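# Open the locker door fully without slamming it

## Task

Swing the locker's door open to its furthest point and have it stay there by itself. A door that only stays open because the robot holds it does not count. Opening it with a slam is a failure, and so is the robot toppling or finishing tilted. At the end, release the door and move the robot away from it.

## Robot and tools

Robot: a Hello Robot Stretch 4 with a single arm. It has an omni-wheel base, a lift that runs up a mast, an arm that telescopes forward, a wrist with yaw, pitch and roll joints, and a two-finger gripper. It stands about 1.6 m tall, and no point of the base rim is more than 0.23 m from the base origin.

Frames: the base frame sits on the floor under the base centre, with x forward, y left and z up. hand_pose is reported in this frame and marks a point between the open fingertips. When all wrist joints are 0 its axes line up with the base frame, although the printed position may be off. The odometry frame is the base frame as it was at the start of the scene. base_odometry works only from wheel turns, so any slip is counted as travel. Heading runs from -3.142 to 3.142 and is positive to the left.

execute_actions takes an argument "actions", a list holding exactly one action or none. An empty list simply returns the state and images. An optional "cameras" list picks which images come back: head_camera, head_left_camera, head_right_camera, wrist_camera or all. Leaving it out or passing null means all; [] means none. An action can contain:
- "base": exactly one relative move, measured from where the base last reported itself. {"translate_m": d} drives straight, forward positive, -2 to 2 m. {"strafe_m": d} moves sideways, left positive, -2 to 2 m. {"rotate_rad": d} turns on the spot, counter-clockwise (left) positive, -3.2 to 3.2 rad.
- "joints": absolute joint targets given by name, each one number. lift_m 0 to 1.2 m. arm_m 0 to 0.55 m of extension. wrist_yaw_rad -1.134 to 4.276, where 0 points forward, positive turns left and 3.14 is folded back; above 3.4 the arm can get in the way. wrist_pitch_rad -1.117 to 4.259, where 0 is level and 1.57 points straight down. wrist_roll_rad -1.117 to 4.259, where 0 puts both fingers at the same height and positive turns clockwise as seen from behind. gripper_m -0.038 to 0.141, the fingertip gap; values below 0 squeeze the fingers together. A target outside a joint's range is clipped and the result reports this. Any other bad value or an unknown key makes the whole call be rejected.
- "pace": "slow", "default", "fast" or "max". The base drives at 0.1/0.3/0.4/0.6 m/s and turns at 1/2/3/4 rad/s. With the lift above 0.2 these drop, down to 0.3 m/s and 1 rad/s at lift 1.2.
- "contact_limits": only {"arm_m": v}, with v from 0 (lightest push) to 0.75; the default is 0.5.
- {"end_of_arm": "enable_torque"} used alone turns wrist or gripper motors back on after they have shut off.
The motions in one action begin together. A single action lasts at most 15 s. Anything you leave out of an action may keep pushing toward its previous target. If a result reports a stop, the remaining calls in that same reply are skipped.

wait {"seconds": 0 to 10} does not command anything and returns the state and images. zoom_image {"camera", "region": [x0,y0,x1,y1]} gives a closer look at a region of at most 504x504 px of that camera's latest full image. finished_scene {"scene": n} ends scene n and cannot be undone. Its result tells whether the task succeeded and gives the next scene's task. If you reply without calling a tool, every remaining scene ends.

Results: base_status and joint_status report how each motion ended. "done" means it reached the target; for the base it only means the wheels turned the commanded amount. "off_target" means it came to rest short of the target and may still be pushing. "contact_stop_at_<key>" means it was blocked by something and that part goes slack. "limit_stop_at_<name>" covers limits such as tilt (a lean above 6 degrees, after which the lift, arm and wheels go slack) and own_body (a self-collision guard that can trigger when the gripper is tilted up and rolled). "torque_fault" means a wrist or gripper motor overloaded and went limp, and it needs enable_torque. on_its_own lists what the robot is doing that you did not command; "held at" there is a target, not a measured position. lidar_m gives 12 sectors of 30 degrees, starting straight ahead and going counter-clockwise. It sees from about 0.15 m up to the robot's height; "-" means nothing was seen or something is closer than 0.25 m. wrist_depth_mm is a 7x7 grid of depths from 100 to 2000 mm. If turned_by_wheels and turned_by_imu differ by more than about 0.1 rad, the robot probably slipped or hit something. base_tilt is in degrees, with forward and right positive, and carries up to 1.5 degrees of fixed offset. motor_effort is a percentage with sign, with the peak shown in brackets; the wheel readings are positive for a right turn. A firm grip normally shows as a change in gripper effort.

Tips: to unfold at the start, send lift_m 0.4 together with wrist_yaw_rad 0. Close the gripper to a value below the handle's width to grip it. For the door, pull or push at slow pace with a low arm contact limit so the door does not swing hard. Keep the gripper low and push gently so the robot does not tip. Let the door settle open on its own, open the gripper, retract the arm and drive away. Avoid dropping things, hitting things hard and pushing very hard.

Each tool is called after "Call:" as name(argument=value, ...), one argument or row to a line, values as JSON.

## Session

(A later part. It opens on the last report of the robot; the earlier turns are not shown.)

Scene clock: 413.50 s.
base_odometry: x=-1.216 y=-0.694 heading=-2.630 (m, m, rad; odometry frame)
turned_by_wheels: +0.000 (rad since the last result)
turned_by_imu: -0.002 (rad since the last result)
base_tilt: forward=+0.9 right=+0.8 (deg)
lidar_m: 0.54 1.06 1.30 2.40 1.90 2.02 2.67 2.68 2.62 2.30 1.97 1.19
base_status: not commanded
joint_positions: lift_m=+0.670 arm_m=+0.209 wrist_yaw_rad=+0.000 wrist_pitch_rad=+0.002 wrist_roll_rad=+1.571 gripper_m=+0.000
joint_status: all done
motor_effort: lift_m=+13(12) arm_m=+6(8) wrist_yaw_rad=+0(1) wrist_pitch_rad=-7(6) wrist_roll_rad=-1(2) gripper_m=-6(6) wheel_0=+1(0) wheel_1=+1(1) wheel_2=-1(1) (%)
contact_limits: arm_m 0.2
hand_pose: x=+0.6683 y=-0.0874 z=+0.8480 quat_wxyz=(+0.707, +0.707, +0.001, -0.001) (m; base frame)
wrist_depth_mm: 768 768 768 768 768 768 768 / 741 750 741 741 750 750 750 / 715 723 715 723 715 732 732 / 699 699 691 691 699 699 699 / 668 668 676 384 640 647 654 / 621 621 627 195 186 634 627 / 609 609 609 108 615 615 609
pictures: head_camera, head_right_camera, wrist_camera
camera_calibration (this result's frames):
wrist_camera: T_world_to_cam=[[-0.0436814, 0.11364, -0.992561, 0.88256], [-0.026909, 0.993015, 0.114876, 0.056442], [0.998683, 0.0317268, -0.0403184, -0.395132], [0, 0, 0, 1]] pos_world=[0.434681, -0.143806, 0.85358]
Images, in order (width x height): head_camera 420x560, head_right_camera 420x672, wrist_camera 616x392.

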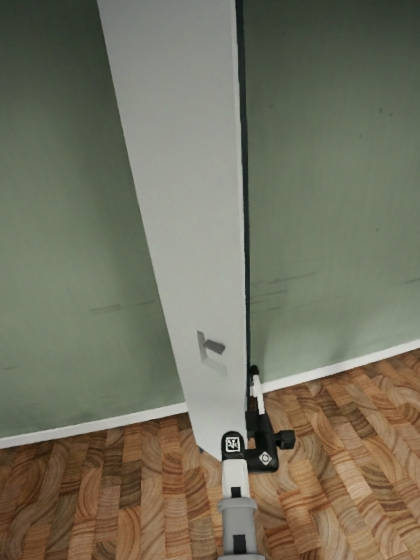

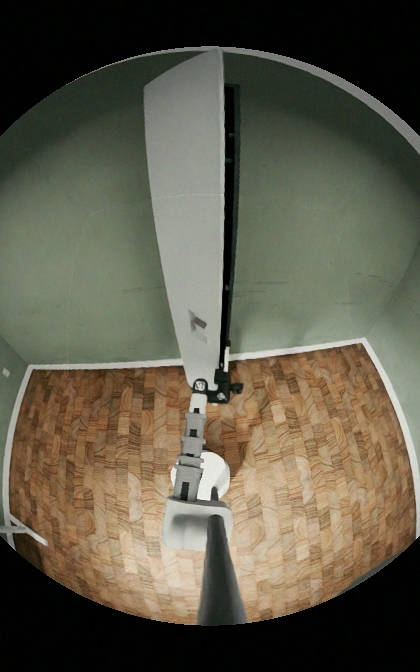

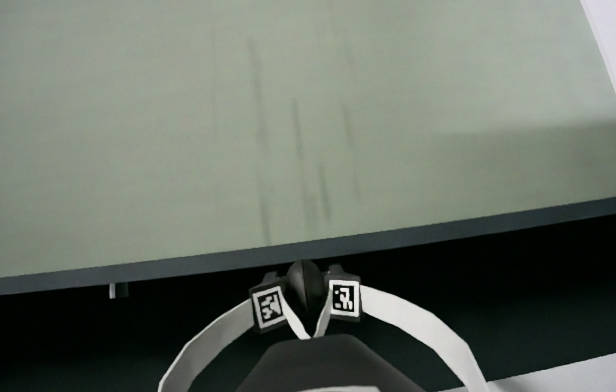

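Call:
execute_actions(
  actions=[
    {"base": {"strafe_m": 0.11}, "joints": {"arm_m": 0.16}, "pace": "slow"},
  ],
  cameras=["head_camera", "wrist_camera", "head_right_camera"],
)

Scene clock: 426.20 s.
base_odometry: x=-1.162 y=-0.790 heading=-2.630 (m, m, rad; odometry frame)
turned_by_wheels: +0.000 (rad since the last result)
turned_by_imu: -0.002 (rad since the last result)
base_tilt: forward=+0.9 right=+0.8 (deg)
lidar_m: 0.45 1.03 1.25 2.28 1.83 1.85 2.68 2.69 2.75 2.42 1.90 1.18
base_status: done
joint_positions: lift_m=+0.670 arm_m=+0.161 wrist_yaw_rad=+0.000 wrist_pitch_rad=+0.002 wrist_roll_rad=+1.571 gripper_m=+0.000
joint_status: all done
motor_effort: lift_m=+13(13) arm_m=-7(6) wrist_yaw_rad=+1(36) wrist_pitch_rad=-7(8) wrist_roll_rad=+1(4) gripper_m=-5(5) wheel_0=-2(10) wheel_1=+0(7) wheel_2=-1(8) (%)
hand_pose: x=+0.6205 y=-0.0875 z=+0.8479 quat_wxyz=(+0.707, +0.707, +0.001, -0.001) (m; base frame)
wrist_depth_mm: 798 798 798 809 798 798 798 / 778 768 778 778 778 778 778 / 741 750 741 741 488 488 508 / 480 459 544 627 691 691 699 / 668 683 676 668 676 676 676 / 654 654 647 195 186 647 640 / 634 634 504 108 466 382 387
pictures: head_camera, head_right_camera, wrist_camera
camera_calibration (this result's frames):
wrist_camera: T_world_to_cam=[[-0.0438973, 0.113532, -0.992564, 0.880536], [-0.0264901, 0.99304, 0.114758, 0.0551192], [0.998685, 0.0313307, -0.0405843, -0.347192], [0, 0, 0, 1]] pos_world=[0.386849, -0.143827, 0.853573]
Images, in order (width x height): head_camera 420x560, head_right_camera 420x672, wrist_camera 616x392.

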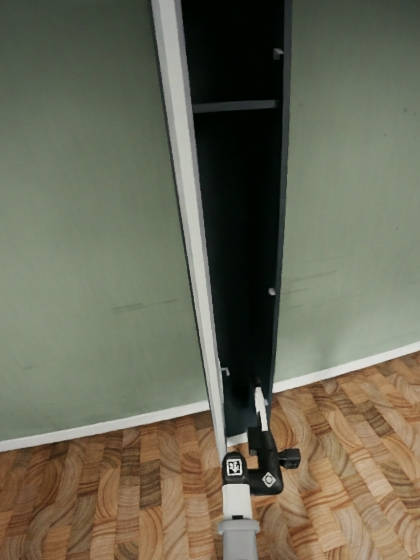

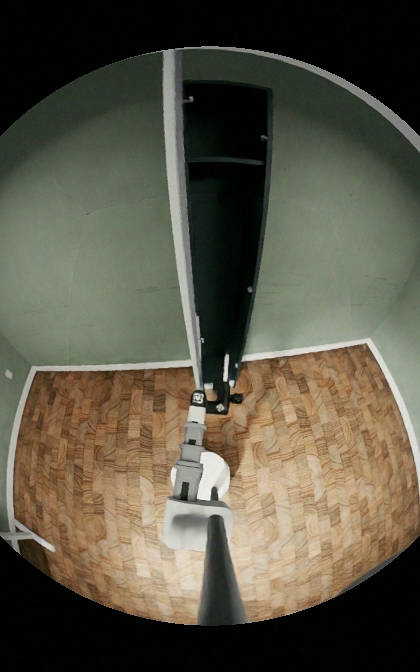

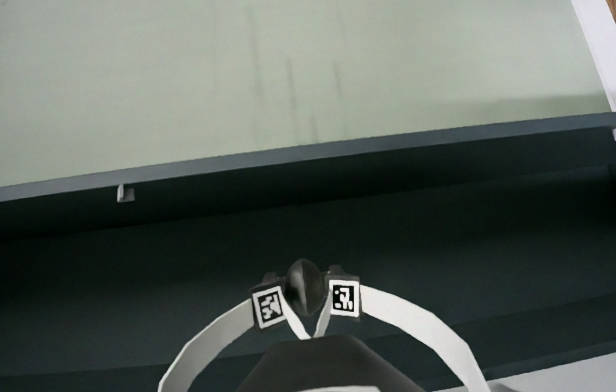

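Call:
execute_actions(
  actions=[],
  cameras=["head_camera", "head_left_camera", "head_right_camera"],
)

Scene clock: 429.83 s.
base_odometry: x=-1.162 y=-0.790 heading=-2.630 (m, m, rad; odometry frame)
turned_by_wheels: +0.000 (rad since the last result)
turned_by_imu: -0.001 (rad since the last result)
base_tilt: forward=+0.7 right=+0.8 (deg)
lidar_m: 0.43 1.04 1.26 2.29 1.83 1.83 2.70 2.71 2.72 2.41 1.94 1.16
base_status: done
joint_positions: lift_m=+0.670 arm_m=+0.161 wrist_yaw_rad=+0.000 wrist_pitch_rad=+0.002 wrist_roll_rad=+1.571 gripper_m=+0.000
joint_status: all done
motor_effort: lift_m=+13(13) arm_m=-7(6) wrist_yaw_rad=+1(36) wrist_pitch_rad=-6(8) wrist_roll_rad=+1(4) gripper_m=-5(5) wheel_0=-2(10) wheel_1=+0(7) wheel_2=-1(8) (%)
hand_pose: x=+0.6205 y=-0.0875 z=+0.8479 quat_wxyz=(+0.707, +0.707, +0.001, -0.001) (m; base frame)
wrist_depth_mm: 798 809 798 798 798 809 809 / 778 768 768 768 768 778 768 / 750 750 741 741 492 488 508 / 480 459 544 627 691 691 691 / 668 668 676 668 676 683 676 / 654 654 654 195 186 654 627 / 634 634 504 108 469 384 387
pictures: head_camera, head_left_camera, head_right_camera
Images, in order (width x height): head_camera 420x560, head_left_camera 420x672, head_right_camera 420x672.

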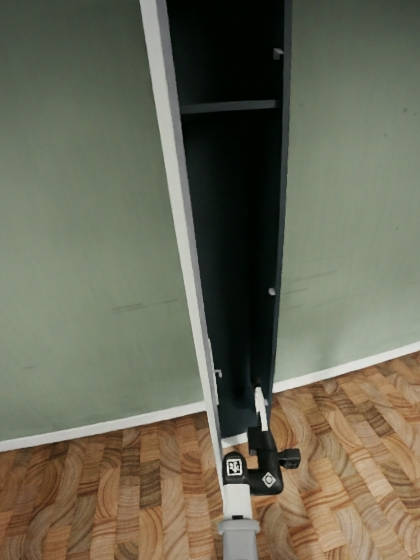

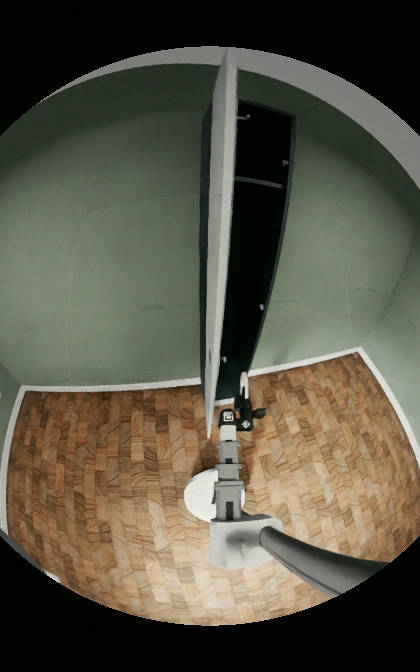

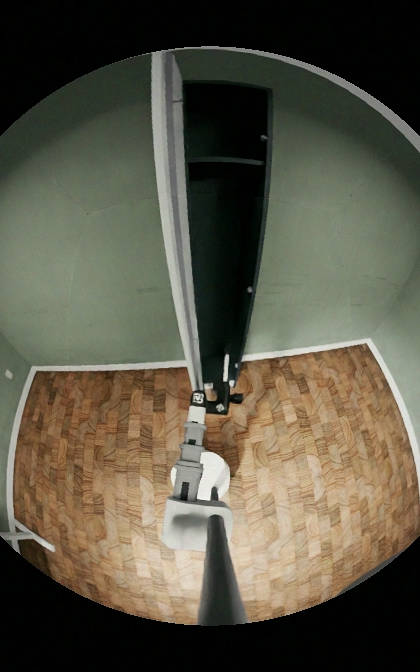

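Call:
zoom_image(
  camera="head_camera",
  region=[150, 300, 320, 520],
)

Call:
zoom_image(
  camera="head_right_camera",
  region=[130, 40, 300, 260],
)

Region (150, 300, 320, 520) of head_camera's 420x560 image, scaled by 2.291, with more detail than that image has; it fills the left 389 columns of this view, and the rest is white.

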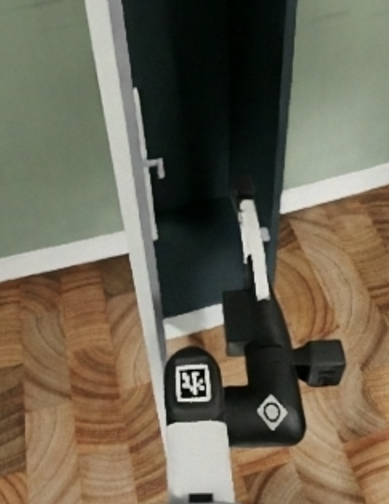

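Region (130, 40, 300, 260) of head_right_camera's 420x672 image, scaled by 2.291, with more detail than that image has; it fills the left 389 columns of this view, and the rest is white.

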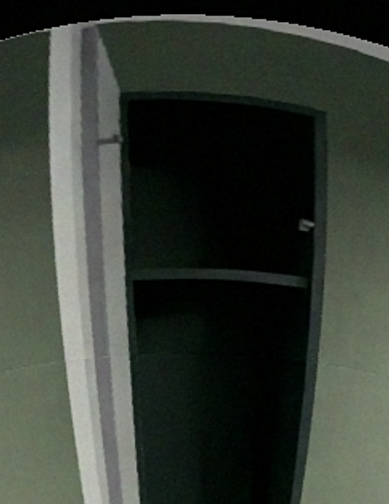

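Call:
execute_actions(
  actions=[
    {"base": {"strafe_m": 0.095}, "joints": {"arm_m": 0.05}, "pace": "fast"},
  ],
  cameras=["head_camera", "wrist_camera", "head_right_camera"],
)

Scene clock: 532.07 s.
base_odometry: x=-1.116 y=-0.873 heading=-2.630 (m, m, rad; odometry frame)
turned_by_wheels: +0.000 (rad since the last result)
turned_by_imu: -0.001 (rad since the last result)
base_tilt: forward=+0.8 right=+0.7 (deg)
lidar_m: 0.43 1.03 1.25 2.17 1.87 1.71 2.70 2.73 2.85 2.50 1.89 0.82
base_status: done
joint_positions: lift_m=+0.670 arm_m=+0.051 wrist_yaw_rad=+0.000 wrist_pitch_rad=+0.002 wrist_roll_rad=+1.571 gripper_m=+0.000
joint_status: all done
motor_effort: lift_m=+13(12) arm_m=-6(6) wrist_yaw_rad=+0(1) wrist_pitch_rad=-6(7) wrist_roll_rad=+1(2) gripper_m=-6(7) wheel_0=+1(10) wheel_1=-1(4) wheel_2=-2(1) (%)
hand_pose: x=+0.5105 y=-0.0874 z=+0.8480 quat_wxyz=(+0.707, +0.707, +0.001, -0.001) (m; base frame)
wrist_depth_mm: 891 904 891 891 891 904 904 / 878 866 866 866 597 621 609 / 585 591 621 683 750 809 798 / 778 778 788 788 788 788 788 / 759 759 759 759 759 759 492 / 732 477 307 195 186 279 218 / 228 221 208 108 196 176 -
pictures: head_camera, head_right_camera, wrist_camera
camera_calibration (this result's frames):
wrist_camera: T_world_to_cam=[[-0.0436843, 0.113575, -0.992569, 0.875667], [-0.02657, 0.993034, 0.114797, 0.0521882], [0.998692, 0.0313874, -0.0403623, -0.237498], [0, 0, 0, 1]] pos_world=[0.276827, -0.143824, 0.853582]
Images, in order (width x height): head_camera 420x560, head_right_camera 420x672, wrist_camera 616x392.

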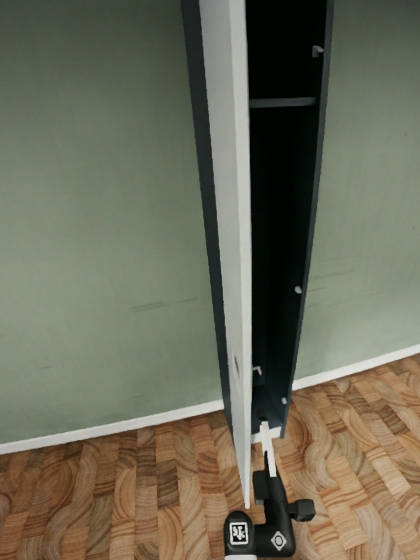

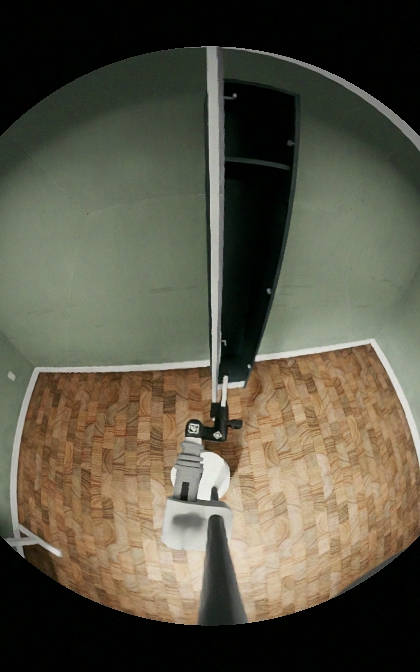

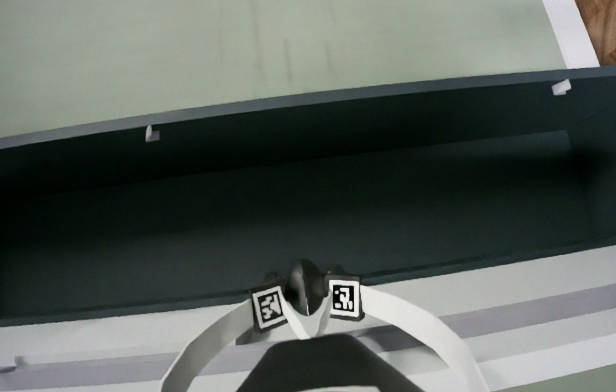

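Call:
execute_actions(
  actions=[
    {"base": {"strafe_m": 0.05}, "pace": "slow"},
  ],
  cameras=["head_camera", "wrist_camera", "head_right_camera"],
)

Scene clock: 536.17 s.
base_odometry: x=-1.091 y=-0.917 heading=-2.630 (m, m, rad; odometry frame)
turned_by_wheels: +0.000 (rad since the last result)
turned_by_imu: -0.002 (rad since the last result)
base_tilt: forward=+0.9 right=+0.9 (deg)
lidar_m: 0.45 0.99 1.26 2.12 1.90 1.73 2.70 2.74 2.89 2.54 1.85 0.82
base_status: done
joint_positions: lift_m=+0.670 arm_m=+0.051 wrist_yaw_rad=+0.000 wrist_pitch_rad=+0.002 wrist_roll_rad=+1.571 gripper_m=+0.000
joint_status: not commanded
motor_effort: lift_m=+13(13) arm_m=-6(6) wrist_yaw_rad=+2(15) wrist_pitch_rad=-6(4) wrist_roll_rad=+1(1) gripper_m=-6(5) wheel_0=-1(7) wheel_1=+1(2) wheel_2=-2(2) (%)
hand_pose: x=+0.5104 y=-0.0875 z=+0.8480 quat_wxyz=(+0.707, +0.707, +0.001, -0.001) (m; base frame)
wrist_depth_mm: 891 891 878 878 891 891 891 / 854 866 591 591 609 647 668 / 634 683 750 788 798 798 798 / 778 778 768 768 768 778 768 / 750 741 750 480 449 410 379 / 389 373 301 195 186 293 276 / 263 249 226 108 224 215 216
pictures: head_camera, head_right_camera, wrist_camera
camera_calibration (this result's frames):
wrist_camera: T_world_to_cam=[[-0.0436691, 0.113581, -0.992569, 0.875661], [-0.0264373, 0.993037, 0.114798, 0.0521571], [0.998696, 0.031254, -0.0403623, -0.237441], [0, 0, 0, 1]] pos_world=[0.276749, -0.143831, 0.853582]
Images, in order (width x height): head_camera 420x560, head_right_camera 420x672, wrist_camera 616x392.

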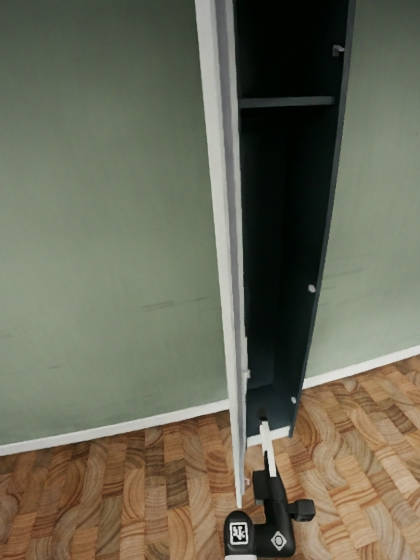

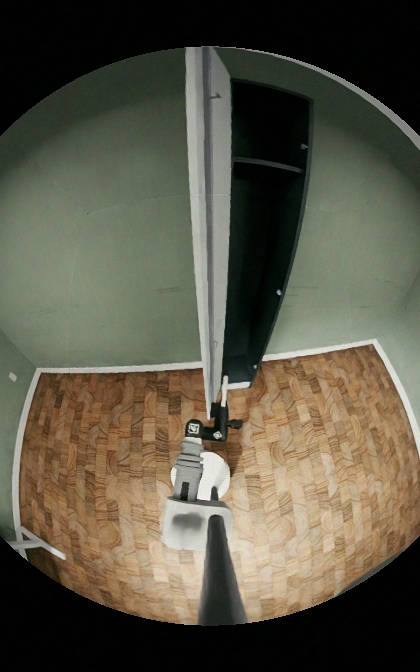

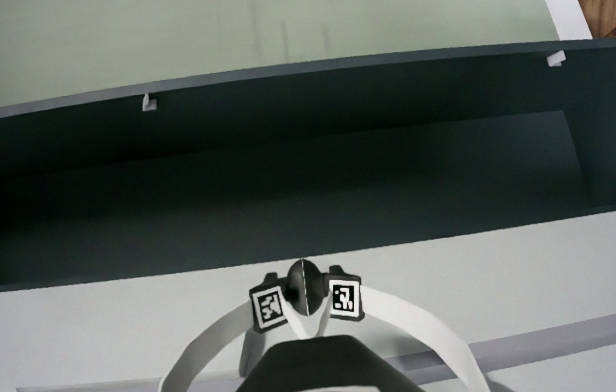

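The door moved on and is coasting. I'll check where it settles.

Call:
execute_actions(
  actions=[],
  cameras=["head_camera", "wrist_camera", "head_right_camera"],
)

Scene clock: 538.87 s.
base_odometry: x=-1.091 y=-0.917 heading=-2.630 (m, m, rad; odometry frame)
turned_by_wheels: +0.000 (rad since the last result)
turned_by_imu: -0.001 (rad since the last result)
base_tilt: forward=+0.8 right=+0.7 (deg)
lidar_m: 0.42 1.02 1.20 2.14 1.85 1.75 2.68 2.74 2.91 2.56 1.89 0.80
base_status: done
joint_positions: lift_m=+0.670 arm_m=+0.051 wrist_yaw_rad=+0.000 wrist_pitch_rad=+0.002 wrist_roll_rad=+1.571 gripper_m=+0.000
joint_status: not commanded
motor_effort: lift_m=+13(13) arm_m=-6(6) wrist_yaw_rad=+1(15) wrist_pitch_rad=-5(4) wrist_roll_rad=+0(1) gripper_m=-7(5) wheel_0=-1(7) wheel_1=+1(2) wheel_2=-2(2) (%)
hand_pose: x=+0.5104 y=-0.0875 z=+0.8480 quat_wxyz=(+0.707, +0.707, +0.001, -0.001) (m; base frame)
wrist_depth_mm: 891 878 878 891 891 891 891 / 866 854 591 585 609 647 676 / 634 683 750 788 809 809 798 / 778 778 768 778 778 778 778 / 759 750 759 480 449 410 382 / 389 375 303 195 186 294 279 / 264 251 227 108 226 216 217
pictures: head_camera, head_right_camera, wrist_camera
camera_calibration (this result's frames):
wrist_camera: T_world_to_cam=[[-0.0436691, 0.113581, -0.992569, 0.875661], [-0.0264374, 0.993037, 0.114797, 0.0521572], [0.998696, 0.0312541, -0.0403623, -0.237441], [0, 0, 0, 1]] pos_world=[0.276749, -0.143831, 0.853582]
Images, in order (width x height): head_camera 420x560, head_right_camera 420x672, wrist_camera 616x392.

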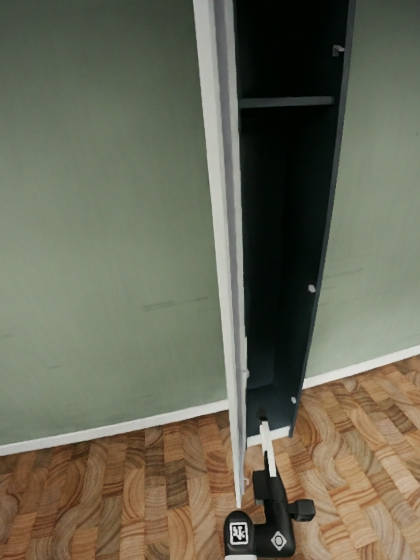

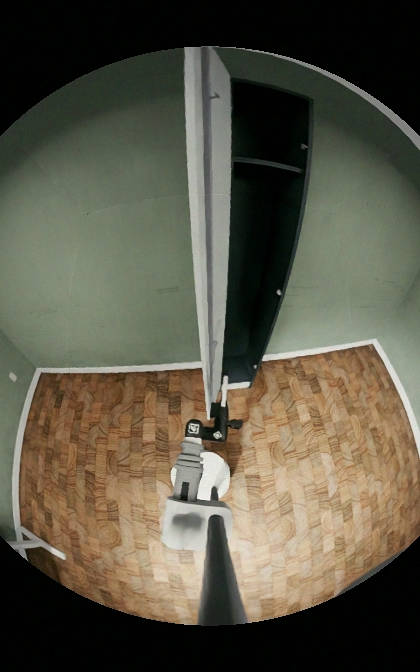

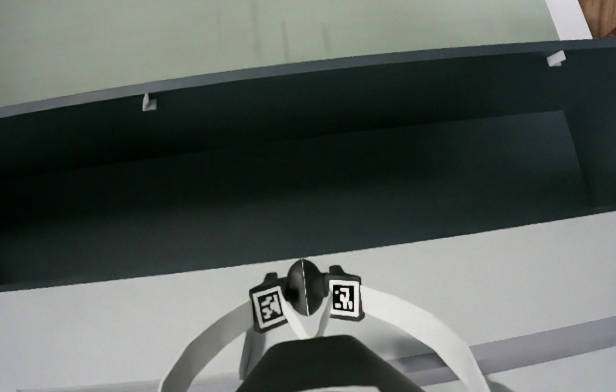

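Call:
execute_actions(
  actions=[
    {"base": {"strafe_m": 0.06}, "pace": "slow"},
  ],
  cameras=["head_camera"],
)

Call:
execute_actions(
  actions=[],
  cameras=["head_camera", "wrist_camera", "head_right_camera"],
)

Scene clock: 572.27 s.
base_odometry: x=-1.062 y=-0.969 heading=-2.630 (m, m, rad; odometry frame)
turned_by_wheels: +0.000 (rad since the last result)
turned_by_imu: -0.002 (rad since the last result)
base_tilt: forward=+0.9 right=+0.8 (deg)
lidar_m: 0.45 0.98 1.25 2.08 1.90 1.68 2.71 2.75 2.99 2.64 1.83 0.77
base_status: done
joint_positions: lift_m=+0.670 arm_m=+0.051 wrist_yaw_rad=+0.000 wrist_pitch_rad=+0.002 wrist_roll_rad=+1.571 gripper_m=+0.000
joint_status: not commanded
motor_effort: lift_m=+13(13) arm_m=-6(6) wrist_yaw_rad=+1(13) wrist_pitch_rad=-6(5) wrist_roll_rad=+1(0) gripper_m=-5(6) wheel_0=+0(7) wheel_1=+1(0) wheel_2=-2(1) (%)
hand_pose: x=+0.5104 y=-0.0875 z=+0.8480 quat_wxyz=(+0.707, +0.707, +0.001, -0.001) (m; base frame)
wrist_depth_mm: 866 878 878 569 569 580 615 / 574 603 647 691 732 768 788 / 750 778 788 798 788 788 798 / 759 768 768 759 488 452 430 / 430 413 394 375 355 340 324 / 309 286 268 195 186 267 242 / 242 237 222 108 226 219 220
pictures: head_camera
Images, in order (width x height): head_camera 420x560.

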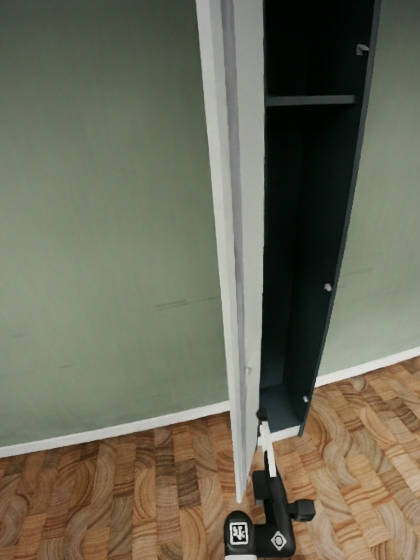

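Scene clock: 572.27 s.
base_odometry: x=-1.062 y=-0.969 heading=-2.630 (m, m, rad; odometry frame)
turned_by_wheels: +0.000 (rad since the last result)
turned_by_imu: -0.002 (rad since the last result)
base_tilt: forward=+0.9 right=+0.8 (deg)
lidar_m: 0.45 0.98 1.25 2.08 1.90 1.68 2.71 2.75 2.99 2.64 1.83 0.77
base_status: done
joint_positions: lift_m=+0.670 arm_m=+0.051 wrist_yaw_rad=+0.000 wrist_pitch_rad=+0.002 wrist_roll_rad=+1.571 gripper_m=+0.000
joint_status: not commanded
motor_effort: lift_m=+13(13) arm_m=-6(6) wrist_yaw_rad=+1(13) wrist_pitch_rad=-6(5) wrist_roll_rad=+1(0) gripper_m=-5(6) wheel_0=+0(7) wheel_1=+1(0) wheel_2=-2(1) (%)
hand_pose: x=+0.5104 y=-0.0875 z=+0.8480 quat_wxyz=(+0.707, +0.707, +0.001, -0.001) (m; base frame)
wrist_depth_mm: 866 878 878 569 569 580 615 / 574 603 647 691 732 768 788 / 750 778 788 798 788 788 798 / 759 768 768 759 488 452 430 / 430 413 394 375 355 340 324 / 309 286 268 195 186 267 242 / 242 237 222 108 226 219 220
pictures: head_camera, head_right_camera, wrist_camera
camera_calibration (this result's frames):
wrist_camera: T_world_to_cam=[[-0.0436689, 0.113581, -0.992569, 0.875661], [-0.0264355, 0.993037, 0.114798, 0.0521567], [0.998696, 0.0312521, -0.0403623, -0.237441], [0, 0, 0, 1]] pos_world=[0.276749, -0.143831, 0.853582]
Images, in order (width x height): head_camera 420x560, head_right_camera 420x672, wrist_camera 616x392.

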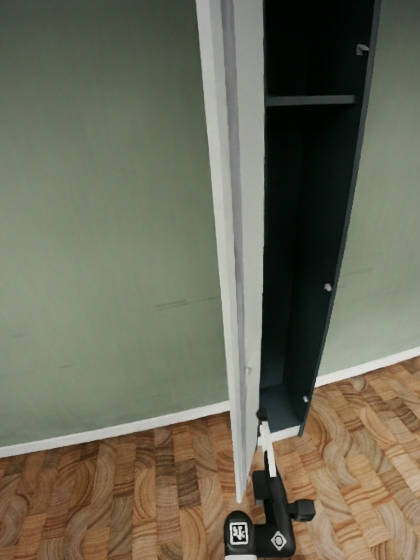

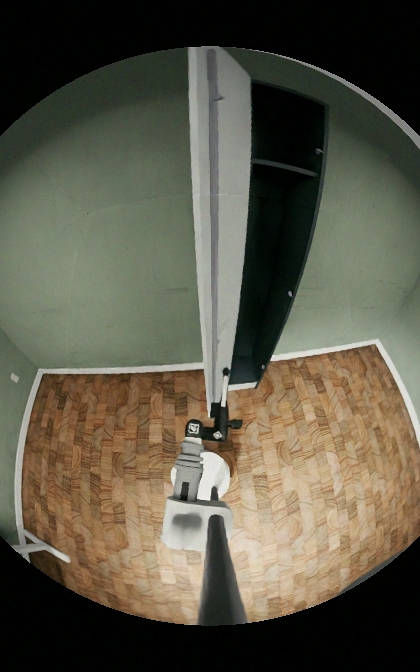

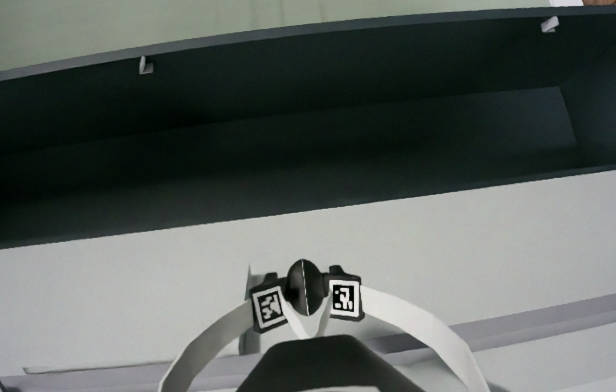

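Call:
execute_actions(
  actions=[
    {"base": {"strafe_m": 0.06}, "pace": "slow"},
  ],
  cameras=["head_camera", "wrist_camera"],
)

Scene clock: 593.90 s.
base_odometry: x=-1.032 y=-1.021 heading=-2.630 (m, m, rad; odometry frame)
turned_by_wheels: +0.000 (rad since the last result)
turned_by_imu: -0.002 (rad since the last result)
base_tilt: forward=+0.7 right=+0.9 (deg)
lidar_m: 0.48 0.98 1.20 2.02 1.87 1.66 2.73 2.73 3.04 2.69 1.83 0.74
base_status: done
joint_positions: lift_m=+0.670 arm_m=+0.051 wrist_yaw_rad=+0.000 wrist_pitch_rad=+0.002 wrist_roll_rad=+1.571 gripper_m=+0.000
joint_status: not commanded
motor_effort: lift_m=+13(13) arm_m=-6(6) wrist_yaw_rad=+2(14) wrist_pitch_rad=-6(6) wrist_roll_rad=-1(2) gripper_m=-5(6) wheel_0=+0(5) wheel_1=+1(5) wheel_2=-1(1) (%)
hand_pose: x=+0.5104 y=-0.0875 z=+0.8480 quat_wxyz=(+0.707, +0.707, +0.001, -0.001) (m; base frame)
wrist_depth_mm: 549 559 597 627 654 683 715 / 654 699 750 798 798 809 809 / 778 778 778 778 778 492 469 / 473 442 427 407 394 379 370 / 364 327 322 334 322 314 304 / 286 272 260 195 186 254 252 / 248 246 239 108 238 229 230
pictures: head_camera, wrist_camera
camera_calibration (this result's frames):
wrist_camera: T_world_to_cam=[[-0.0436686, 0.113581, -0.992569, 0.875661], [-0.0264341, 0.993037, 0.114797, 0.0521565], [0.998696, 0.0312507, -0.0403621, -0.237441], [0, 0, 0, 1]] pos_world=[0.276749, -0.143831, 0.853582]
Images, in order (width x height): head_camera 420x560, wrist_camera 616x392.

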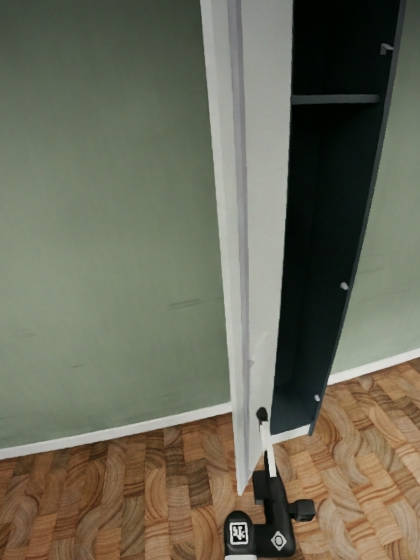

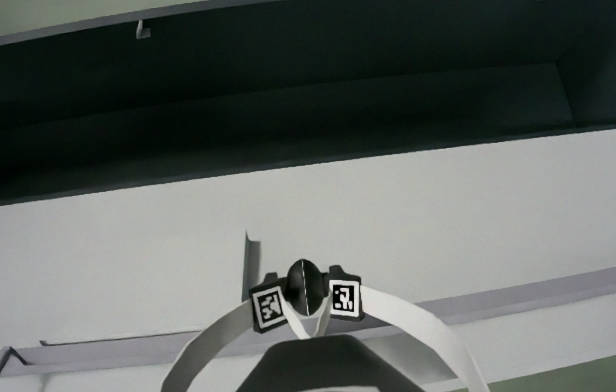

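Call:
execute_actions(
  actions=[
    {"base": {"strafe_m": 0.05}, "joints": {"arm_m": 0.09}, "pace": "slow", "contact_limits": {"arm_m": 0.1}},
  ],
  cameras=["head_camera", "wrist_camera"],
)

Scene clock: 607.07 s.
base_odometry: x=-1.008 y=-1.065 heading=-2.630 (m, m, rad; odometry frame)
turned_by_wheels: +0.000 (rad since the last result)
turned_by_imu: -0.002 (rad since the last result)
base_tilt: forward=+0.9 right=+0.8 (deg)
lidar_m: 0.55 0.99 1.19 1.94 1.85 1.62 2.70 2.78 3.08 2.74 1.83 0.74
base_status: done
joint_positions: lift_m=+0.670 arm_m=+0.089 wrist_yaw_rad=+0.000 wrist_pitch_rad=+0.002 wrist_roll_rad=+1.571 gripper_m=+0.000
joint_status: all done
motor_effort: lift_m=+13(13) arm_m=+6(8) wrist_yaw_rad=+0(17) wrist_pitch_rad=-6(6) wrist_roll_rad=+1(1) gripper_m=-4(6) wheel_0=-1(5) wheel_1=+0(9) wheel_2=-2(4) (%)
contact_limits: arm_m 0.1
hand_pose: x=+0.5482 y=-0.0875 z=+0.8480 quat_wxyz=(+0.707, +0.707, +0.001, -0.001) (m; base frame)
wrist_depth_mm: 585 615 654 691 723 741 759 / 715 741 759 750 759 759 759 / 723 442 421 410 404 399 397 / 382 377 373 366 362 353 351 / 340 320 319 329 325 319 317 / 301 287 281 195 186 279 281 / 270 272 268 108 270 265 268
pictures: head_camera, wrist_camera
camera_calibration (this result's frames):
wrist_camera: T_world_to_cam=[[-0.0436419, 0.113578, -0.99257, 0.877307], [-0.0265115, 0.993035, 0.114797, 0.0531765], [0.998695, 0.0313245, -0.0403268, -0.275244], [0, 0, 0, 1]] pos_world=[0.314582, -0.143827, 0.853584]
Images, in order (width x height): head_camera 420x560, wrist_camera 616x392.

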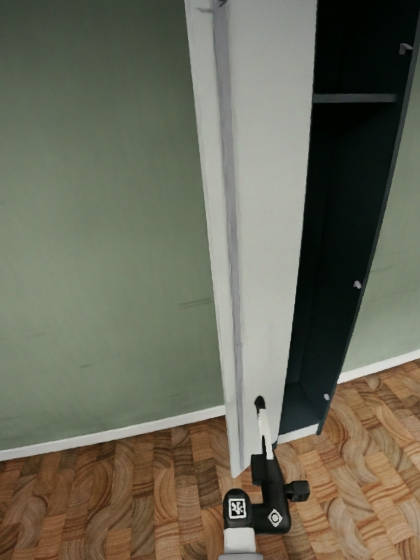

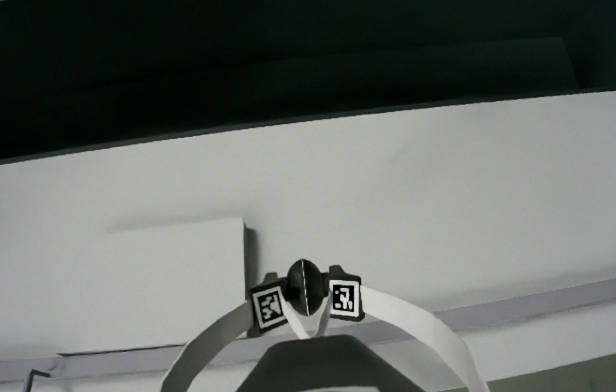

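Call:
execute_actions(
  actions=[],
  cameras=["head_camera", "wrist_camera"],
)

Scene clock: 610.23 s.
base_odometry: x=-1.008 y=-1.065 heading=-2.630 (m, m, rad; odometry frame)
turned_by_wheels: +0.000 (rad since the last result)
turned_by_imu: -0.001 (rad since the last result)
base_tilt: forward=+0.9 right=+0.8 (deg)
lidar_m: 0.56 0.98 1.20 1.97 1.86 1.62 2.70 2.77 3.08 2.73 1.81 0.72
base_status: done
joint_positions: lift_m=+0.670 arm_m=+0.089 wrist_yaw_rad=+0.000 wrist_pitch_rad=+0.002 wrist_roll_rad=+1.571 gripper_m=+0.000
joint_status: all done
motor_effort: lift_m=+13(13) arm_m=+6(8) wrist_yaw_rad=+1(17) wrist_pitch_rad=-5(6) wrist_roll_rad=+0(1) gripper_m=-5(6) wheel_0=-2(5) wheel_1=+0(9) wheel_2=-2(4) (%)
contact_limits: arm_m 0.1
hand_pose: x=+0.5482 y=-0.0875 z=+0.8480 quat_wxyz=(+0.707, +0.707, +0.001, -0.001) (m; base frame)
wrist_depth_mm: 585 615 654 683 723 750 759 / 715 759 750 759 750 759 759 / 732 442 418 413 410 402 399 / 387 384 377 373 366 362 357 / 347 325 322 338 332 329 325 / 310 297 290 195 186 290 291 / 278 278 274 108 279 276 277
pictures: head_camera, wrist_camera
camera_calibration (this result's frames):
wrist_camera: T_world_to_cam=[[-0.0436419, 0.113579, -0.99257, 0.877307], [-0.0265116, 0.993035, 0.114797, 0.0531764], [0.998695, 0.0313246, -0.0403268, -0.275244], [0, 0, 0, 1]] pos_world=[0.314582, -0.143827, 0.853584]
Images, in order (width x height): head_camera 420x560, wrist_camera 616x392.

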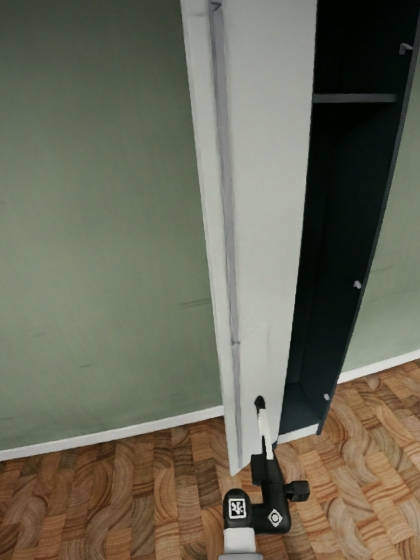

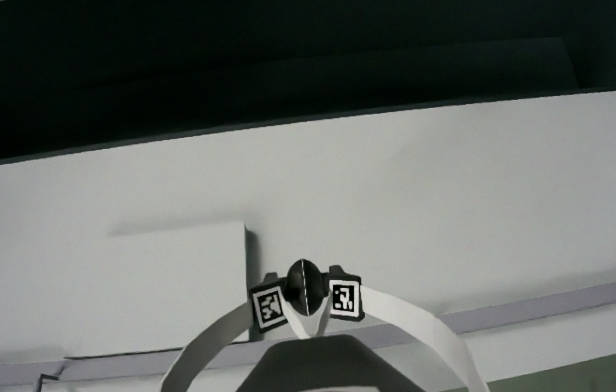

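Call:
execute_actions(
  actions=[
    {"base": {"strafe_m": 0.06}, "joints": {"arm_m": 0.165}, "pace": "slow", "contact_limits": {"arm_m": 0.1}},
  ],
  cameras=["head_camera", "wrist_camera"],
)

Scene clock: 641.50 s.
base_odometry: x=-0.978 y=-1.117 heading=-2.631 (m, m, rad; odometry frame)
turned_by_wheels: +0.000 (rad since the last result)
turned_by_imu: -0.002 (rad since the last result)
base_tilt: forward=+0.8 right=+0.8 (deg)
lidar_m: 0.61 0.97 1.14 1.90 1.93 1.57 2.75 2.78 3.19 2.80 1.79 0.71
base_status: done
joint_positions: lift_m=+0.670 arm_m=+0.164 wrist_yaw_rad=+0.000 wrist_pitch_rad=+0.002 wrist_roll_rad=+1.571 gripper_m=+0.000
joint_status: all done
motor_effort: lift_m=+13(12) arm_m=+6(9) wrist_yaw_rad=+1(10) wrist_pitch_rad=-5(5) wrist_roll_rad=+1(0) gripper_m=-6(5) wheel_0=-2(6) wheel_1=+0(5) wheel_2=-1(3) (%)
contact_limits: arm_m 0.1
hand_pose: x=+0.6232 y=-0.0875 z=+0.8480 quat_wxyz=(+0.707, +0.707, +0.001, -0.001) (m; base frame)
wrist_depth_mm: 640 676 683 683 535 370 357 / 368 345 345 342 342 342 342 / 329 325 324 325 324 324 324 / 310 291 294 307 307 307 306 / 283 278 279 294 293 293 291 / 267 265 265 195 186 273 274 / 263 266 266 108 271 427 585
pictures: head_camera, wrist_camera
camera_calibration (this result's frames):
wrist_camera: T_world_to_cam=[[-0.0434348, 0.113581, -0.992579, 0.880518], [-0.0265645, 0.993034, 0.114796, 0.0551838], [0.998703, 0.0313535, -0.040115, -0.350331], [0, 0, 0, 1]] pos_world=[0.389587, -0.143826, 0.853595]
Images, in order (width x height): head_camera 420x560, wrist_camera 616x392.

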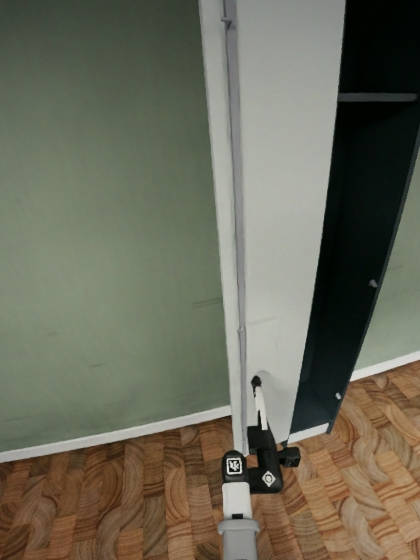

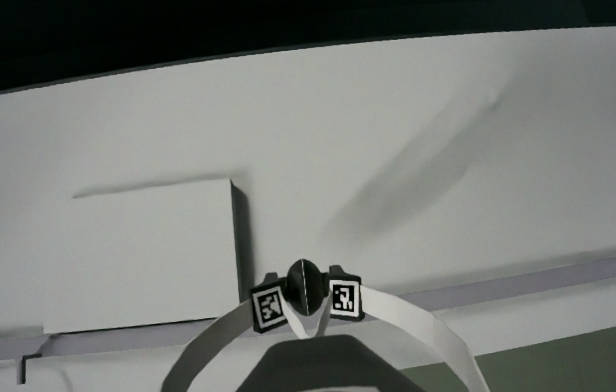

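Call:
execute_actions(
  actions=[],
  cameras=["wrist_camera", "head_left_camera"],
)

Scene clock: 664.13 s.
base_odometry: x=-0.978 y=-1.117 heading=-2.631 (m, m, rad; odometry frame)
turned_by_wheels: +0.000 (rad since the last result)
turned_by_imu: -0.001 (rad since the last result)
base_tilt: forward=+0.9 right=+0.9 (deg)
lidar_m: 0.63 0.92 1.18 1.93 1.93 1.59 2.75 2.77 3.16 2.81 1.82 0.73
base_status: done
joint_positions: lift_m=+0.670 arm_m=+0.164 wrist_yaw_rad=+0.000 wrist_pitch_rad=+0.002 wrist_roll_rad=+1.571 gripper_m=+0.000
joint_status: all done
motor_effort: lift_m=+13(12) arm_m=+6(9) wrist_yaw_rad=+1(10) wrist_pitch_rad=-4(5) wrist_roll_rad=+2(0) gripper_m=-5(5) wheel_0=-2(6) wheel_1=+0(5) wheel_2=-1(3) (%)
contact_limits: arm_m 0.1
hand_pose: x=+0.6232 y=-0.0875 z=+0.8480 quat_wxyz=(+0.707, +0.707, +0.001, -0.001) (m; base frame)
wrist_depth_mm: 640 668 683 691 530 368 357 / 366 345 343 342 342 342 342 / 327 325 325 324 325 322 324 / 310 293 294 309 307 307 306 / 283 278 279 296 294 293 291 / 268 265 265 195 186 274 276 / 263 267 267 108 271 424 585
pictures: head_left_camera, wrist_camera
camera_calibration (this result's frames):
wrist_camera: T_world_to_cam=[[-0.0434349, 0.113581, -0.992579, 0.880518], [-0.0265644, 0.993034, 0.114796, 0.0551838], [0.998703, 0.0313534, -0.0401151, -0.350331], [0, 0, 0, 1]] pos_world=[0.389588, -0.143826, 0.853595]
Images, in order (width x height): head_left_camera 420x672, wrist_camera 616x392.

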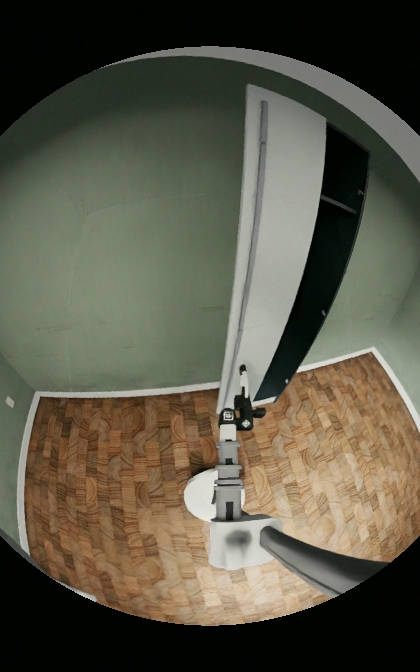

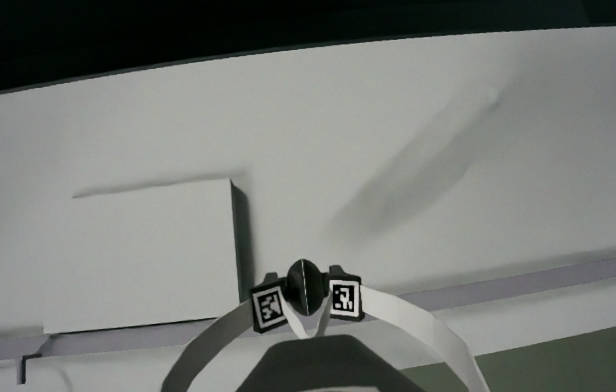

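Call:
execute_actions(
  actions=[
    {"joints": {"arm_m": 0.225}, "pace": "slow", "contact_limits": {"arm_m": 0.1}},
  ],
  cameras=["wrist_camera", "head_camera"],
)

Scene clock: 672.80 s.
base_odometry: x=-0.978 y=-1.117 heading=-2.631 (m, m, rad; odometry frame)
turned_by_wheels: +0.000 (rad since the last result)
turned_by_imu: -0.002 (rad since the last result)
base_tilt: forward=+0.7 right=+0.9 (deg)
lidar_m: 0.64 0.96 1.17 1.87 1.91 1.57 2.73 2.76 3.15 2.79 1.77 0.71
base_status: not commanded
joint_positions: lift_m=+0.670 arm_m=+0.221 wrist_yaw_rad=-0.004 wrist_pitch_rad=+0.001 wrist_roll_rad=+1.571 gripper_m=+0.000
joint_status: arm_m contact_stop (moved +0.057 of +0.061)
on_its_own: arm_m is slack since a contact_stop (your +0.225 is given up); wrist_yaw_rad is at rest, and its effort (+14) is outside its rest range (-13 to +13)
motor_effort: lift_m=+13(12) arm_m=+0(13) wrist_yaw_rad=+14(14) wrist_pitch_rad=-4(5) wrist_roll_rad=+2(0) gripper_m=-3(6) wheel_0=+2(2) wheel_1=+0(0) wheel_2=-7(7) (%)
contact_limits: arm_m 0.1
hand_pose: x=+0.6798 y=-0.0887 z=+0.8482 quat_wxyz=(+0.707, +0.707, -0.001, -0.002) (m; base frame)
wrist_depth_mm: 621 621 319 297 297 296 296 / 286 283 282 281 281 281 281 / 270 268 267 266 267 265 266 / 237 237 252 254 253 253 253 / 225 225 230 242 242 241 241 / 216 215 213 204 188 225 220 / 209 209 211 108 218 219 221
pictures: head_camera, wrist_camera
camera_calibration (this result's frames):
wrist_camera: T_world_to_cam=[[-0.0424065, 0.113765, -0.992602, 0.88261], [-0.0223499, 0.993139, 0.114782, 0.0550583], [0.99885, 0.0270521, -0.0395729, -0.407749], [0, 0, 0, 1]] pos_world=[0.445939, -0.144061, 0.853625]
Images, in order (width x height): head_camera 420x560, wrist_camera 616x392.

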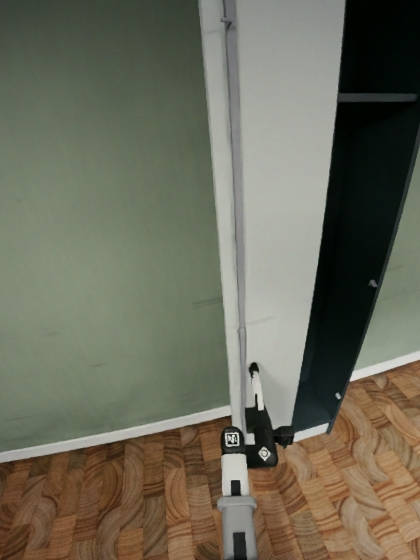

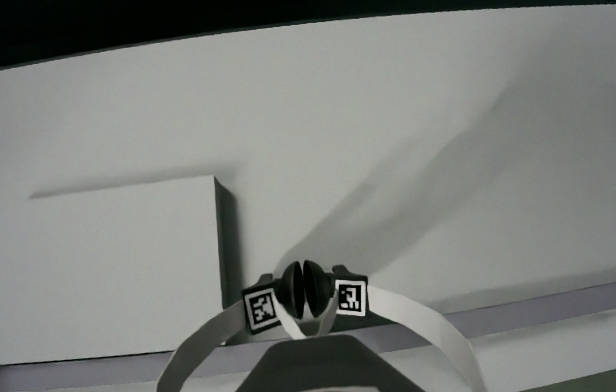

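Call:
execute_actions(
  actions=[
    {"base": {"translate_m": -0.2}, "joints": {"arm_m": 0.0}, "pace": "fast"},
  ],
  cameras=["wrist_camera", "head_camera"],
)

Scene clock: 679.87 s.
base_odometry: x=-0.804 y=-1.019 heading=-2.631 (m, m, rad; odometry frame)
turned_by_wheels: +0.000 (rad since the last result)
turned_by_imu: -0.002 (rad since the last result)
base_tilt: forward=+0.8 right=+0.7 (deg)
lidar_m: 0.78 1.17 1.43 1.86 1.58 1.42 2.54 2.58 3.08 2.86 2.13 0.95
base_status: done
joint_positions: lift_m=+0.670 arm_m=+0.001 wrist_yaw_rad=+0.000 wrist_pitch_rad=+0.002 wrist_roll_rad=+1.571 gripper_m=+0.000
joint_status: all done
motor_effort: lift_m=+13(13) arm_m=-6(7) wrist_yaw_rad=+1(12) wrist_pitch_rad=-6(7) wrist_roll_rad=+0(1) gripper_m=-6(6) wheel_0=+1(6) wheel_1=+0(1) wheel_2=-1(11) (%)
hand_pose: x=+0.4606 y=-0.0875 z=+0.8480 quat_wxyz=(+0.707, +0.707, +0.001, -0.001) (m; base frame)
wrist_depth_mm: 1118 831 831 866 904 931 831 / 904 960 1042 1042 1042 1042 798 / 1008 1008 707 699 699 699 699 / 676 668 668 661 668 668 668 / 640 640 627 634 634 640 946 / 627 917 621 195 186 931 946 / 904 917 904 108 917 904 904
pictures: head_camera, wrist_camera
camera_calibration (this result's frames):
wrist_camera: T_world_to_cam=[[-0.0436502, 0.113608, -0.992566, 0.873471], [-0.0264351, 0.993034, 0.114825, 0.0508172], [0.998697, 0.0312507, -0.0403429, -0.187687], [0, 0, 0, 1]] pos_world=[0.226913, -0.143832, 0.853571]
Images, in order (width x height): head_camera 420x560, wrist_camera 616x392.

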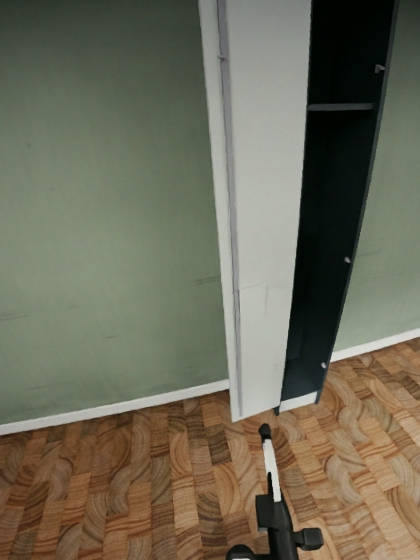

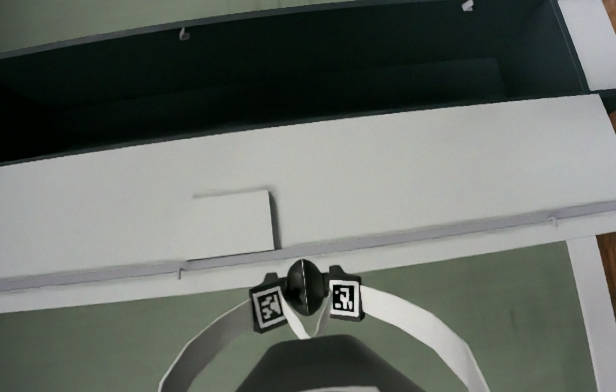

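Call:
finished_scene(
  scene=1,
)

The scene is finished: the task was done.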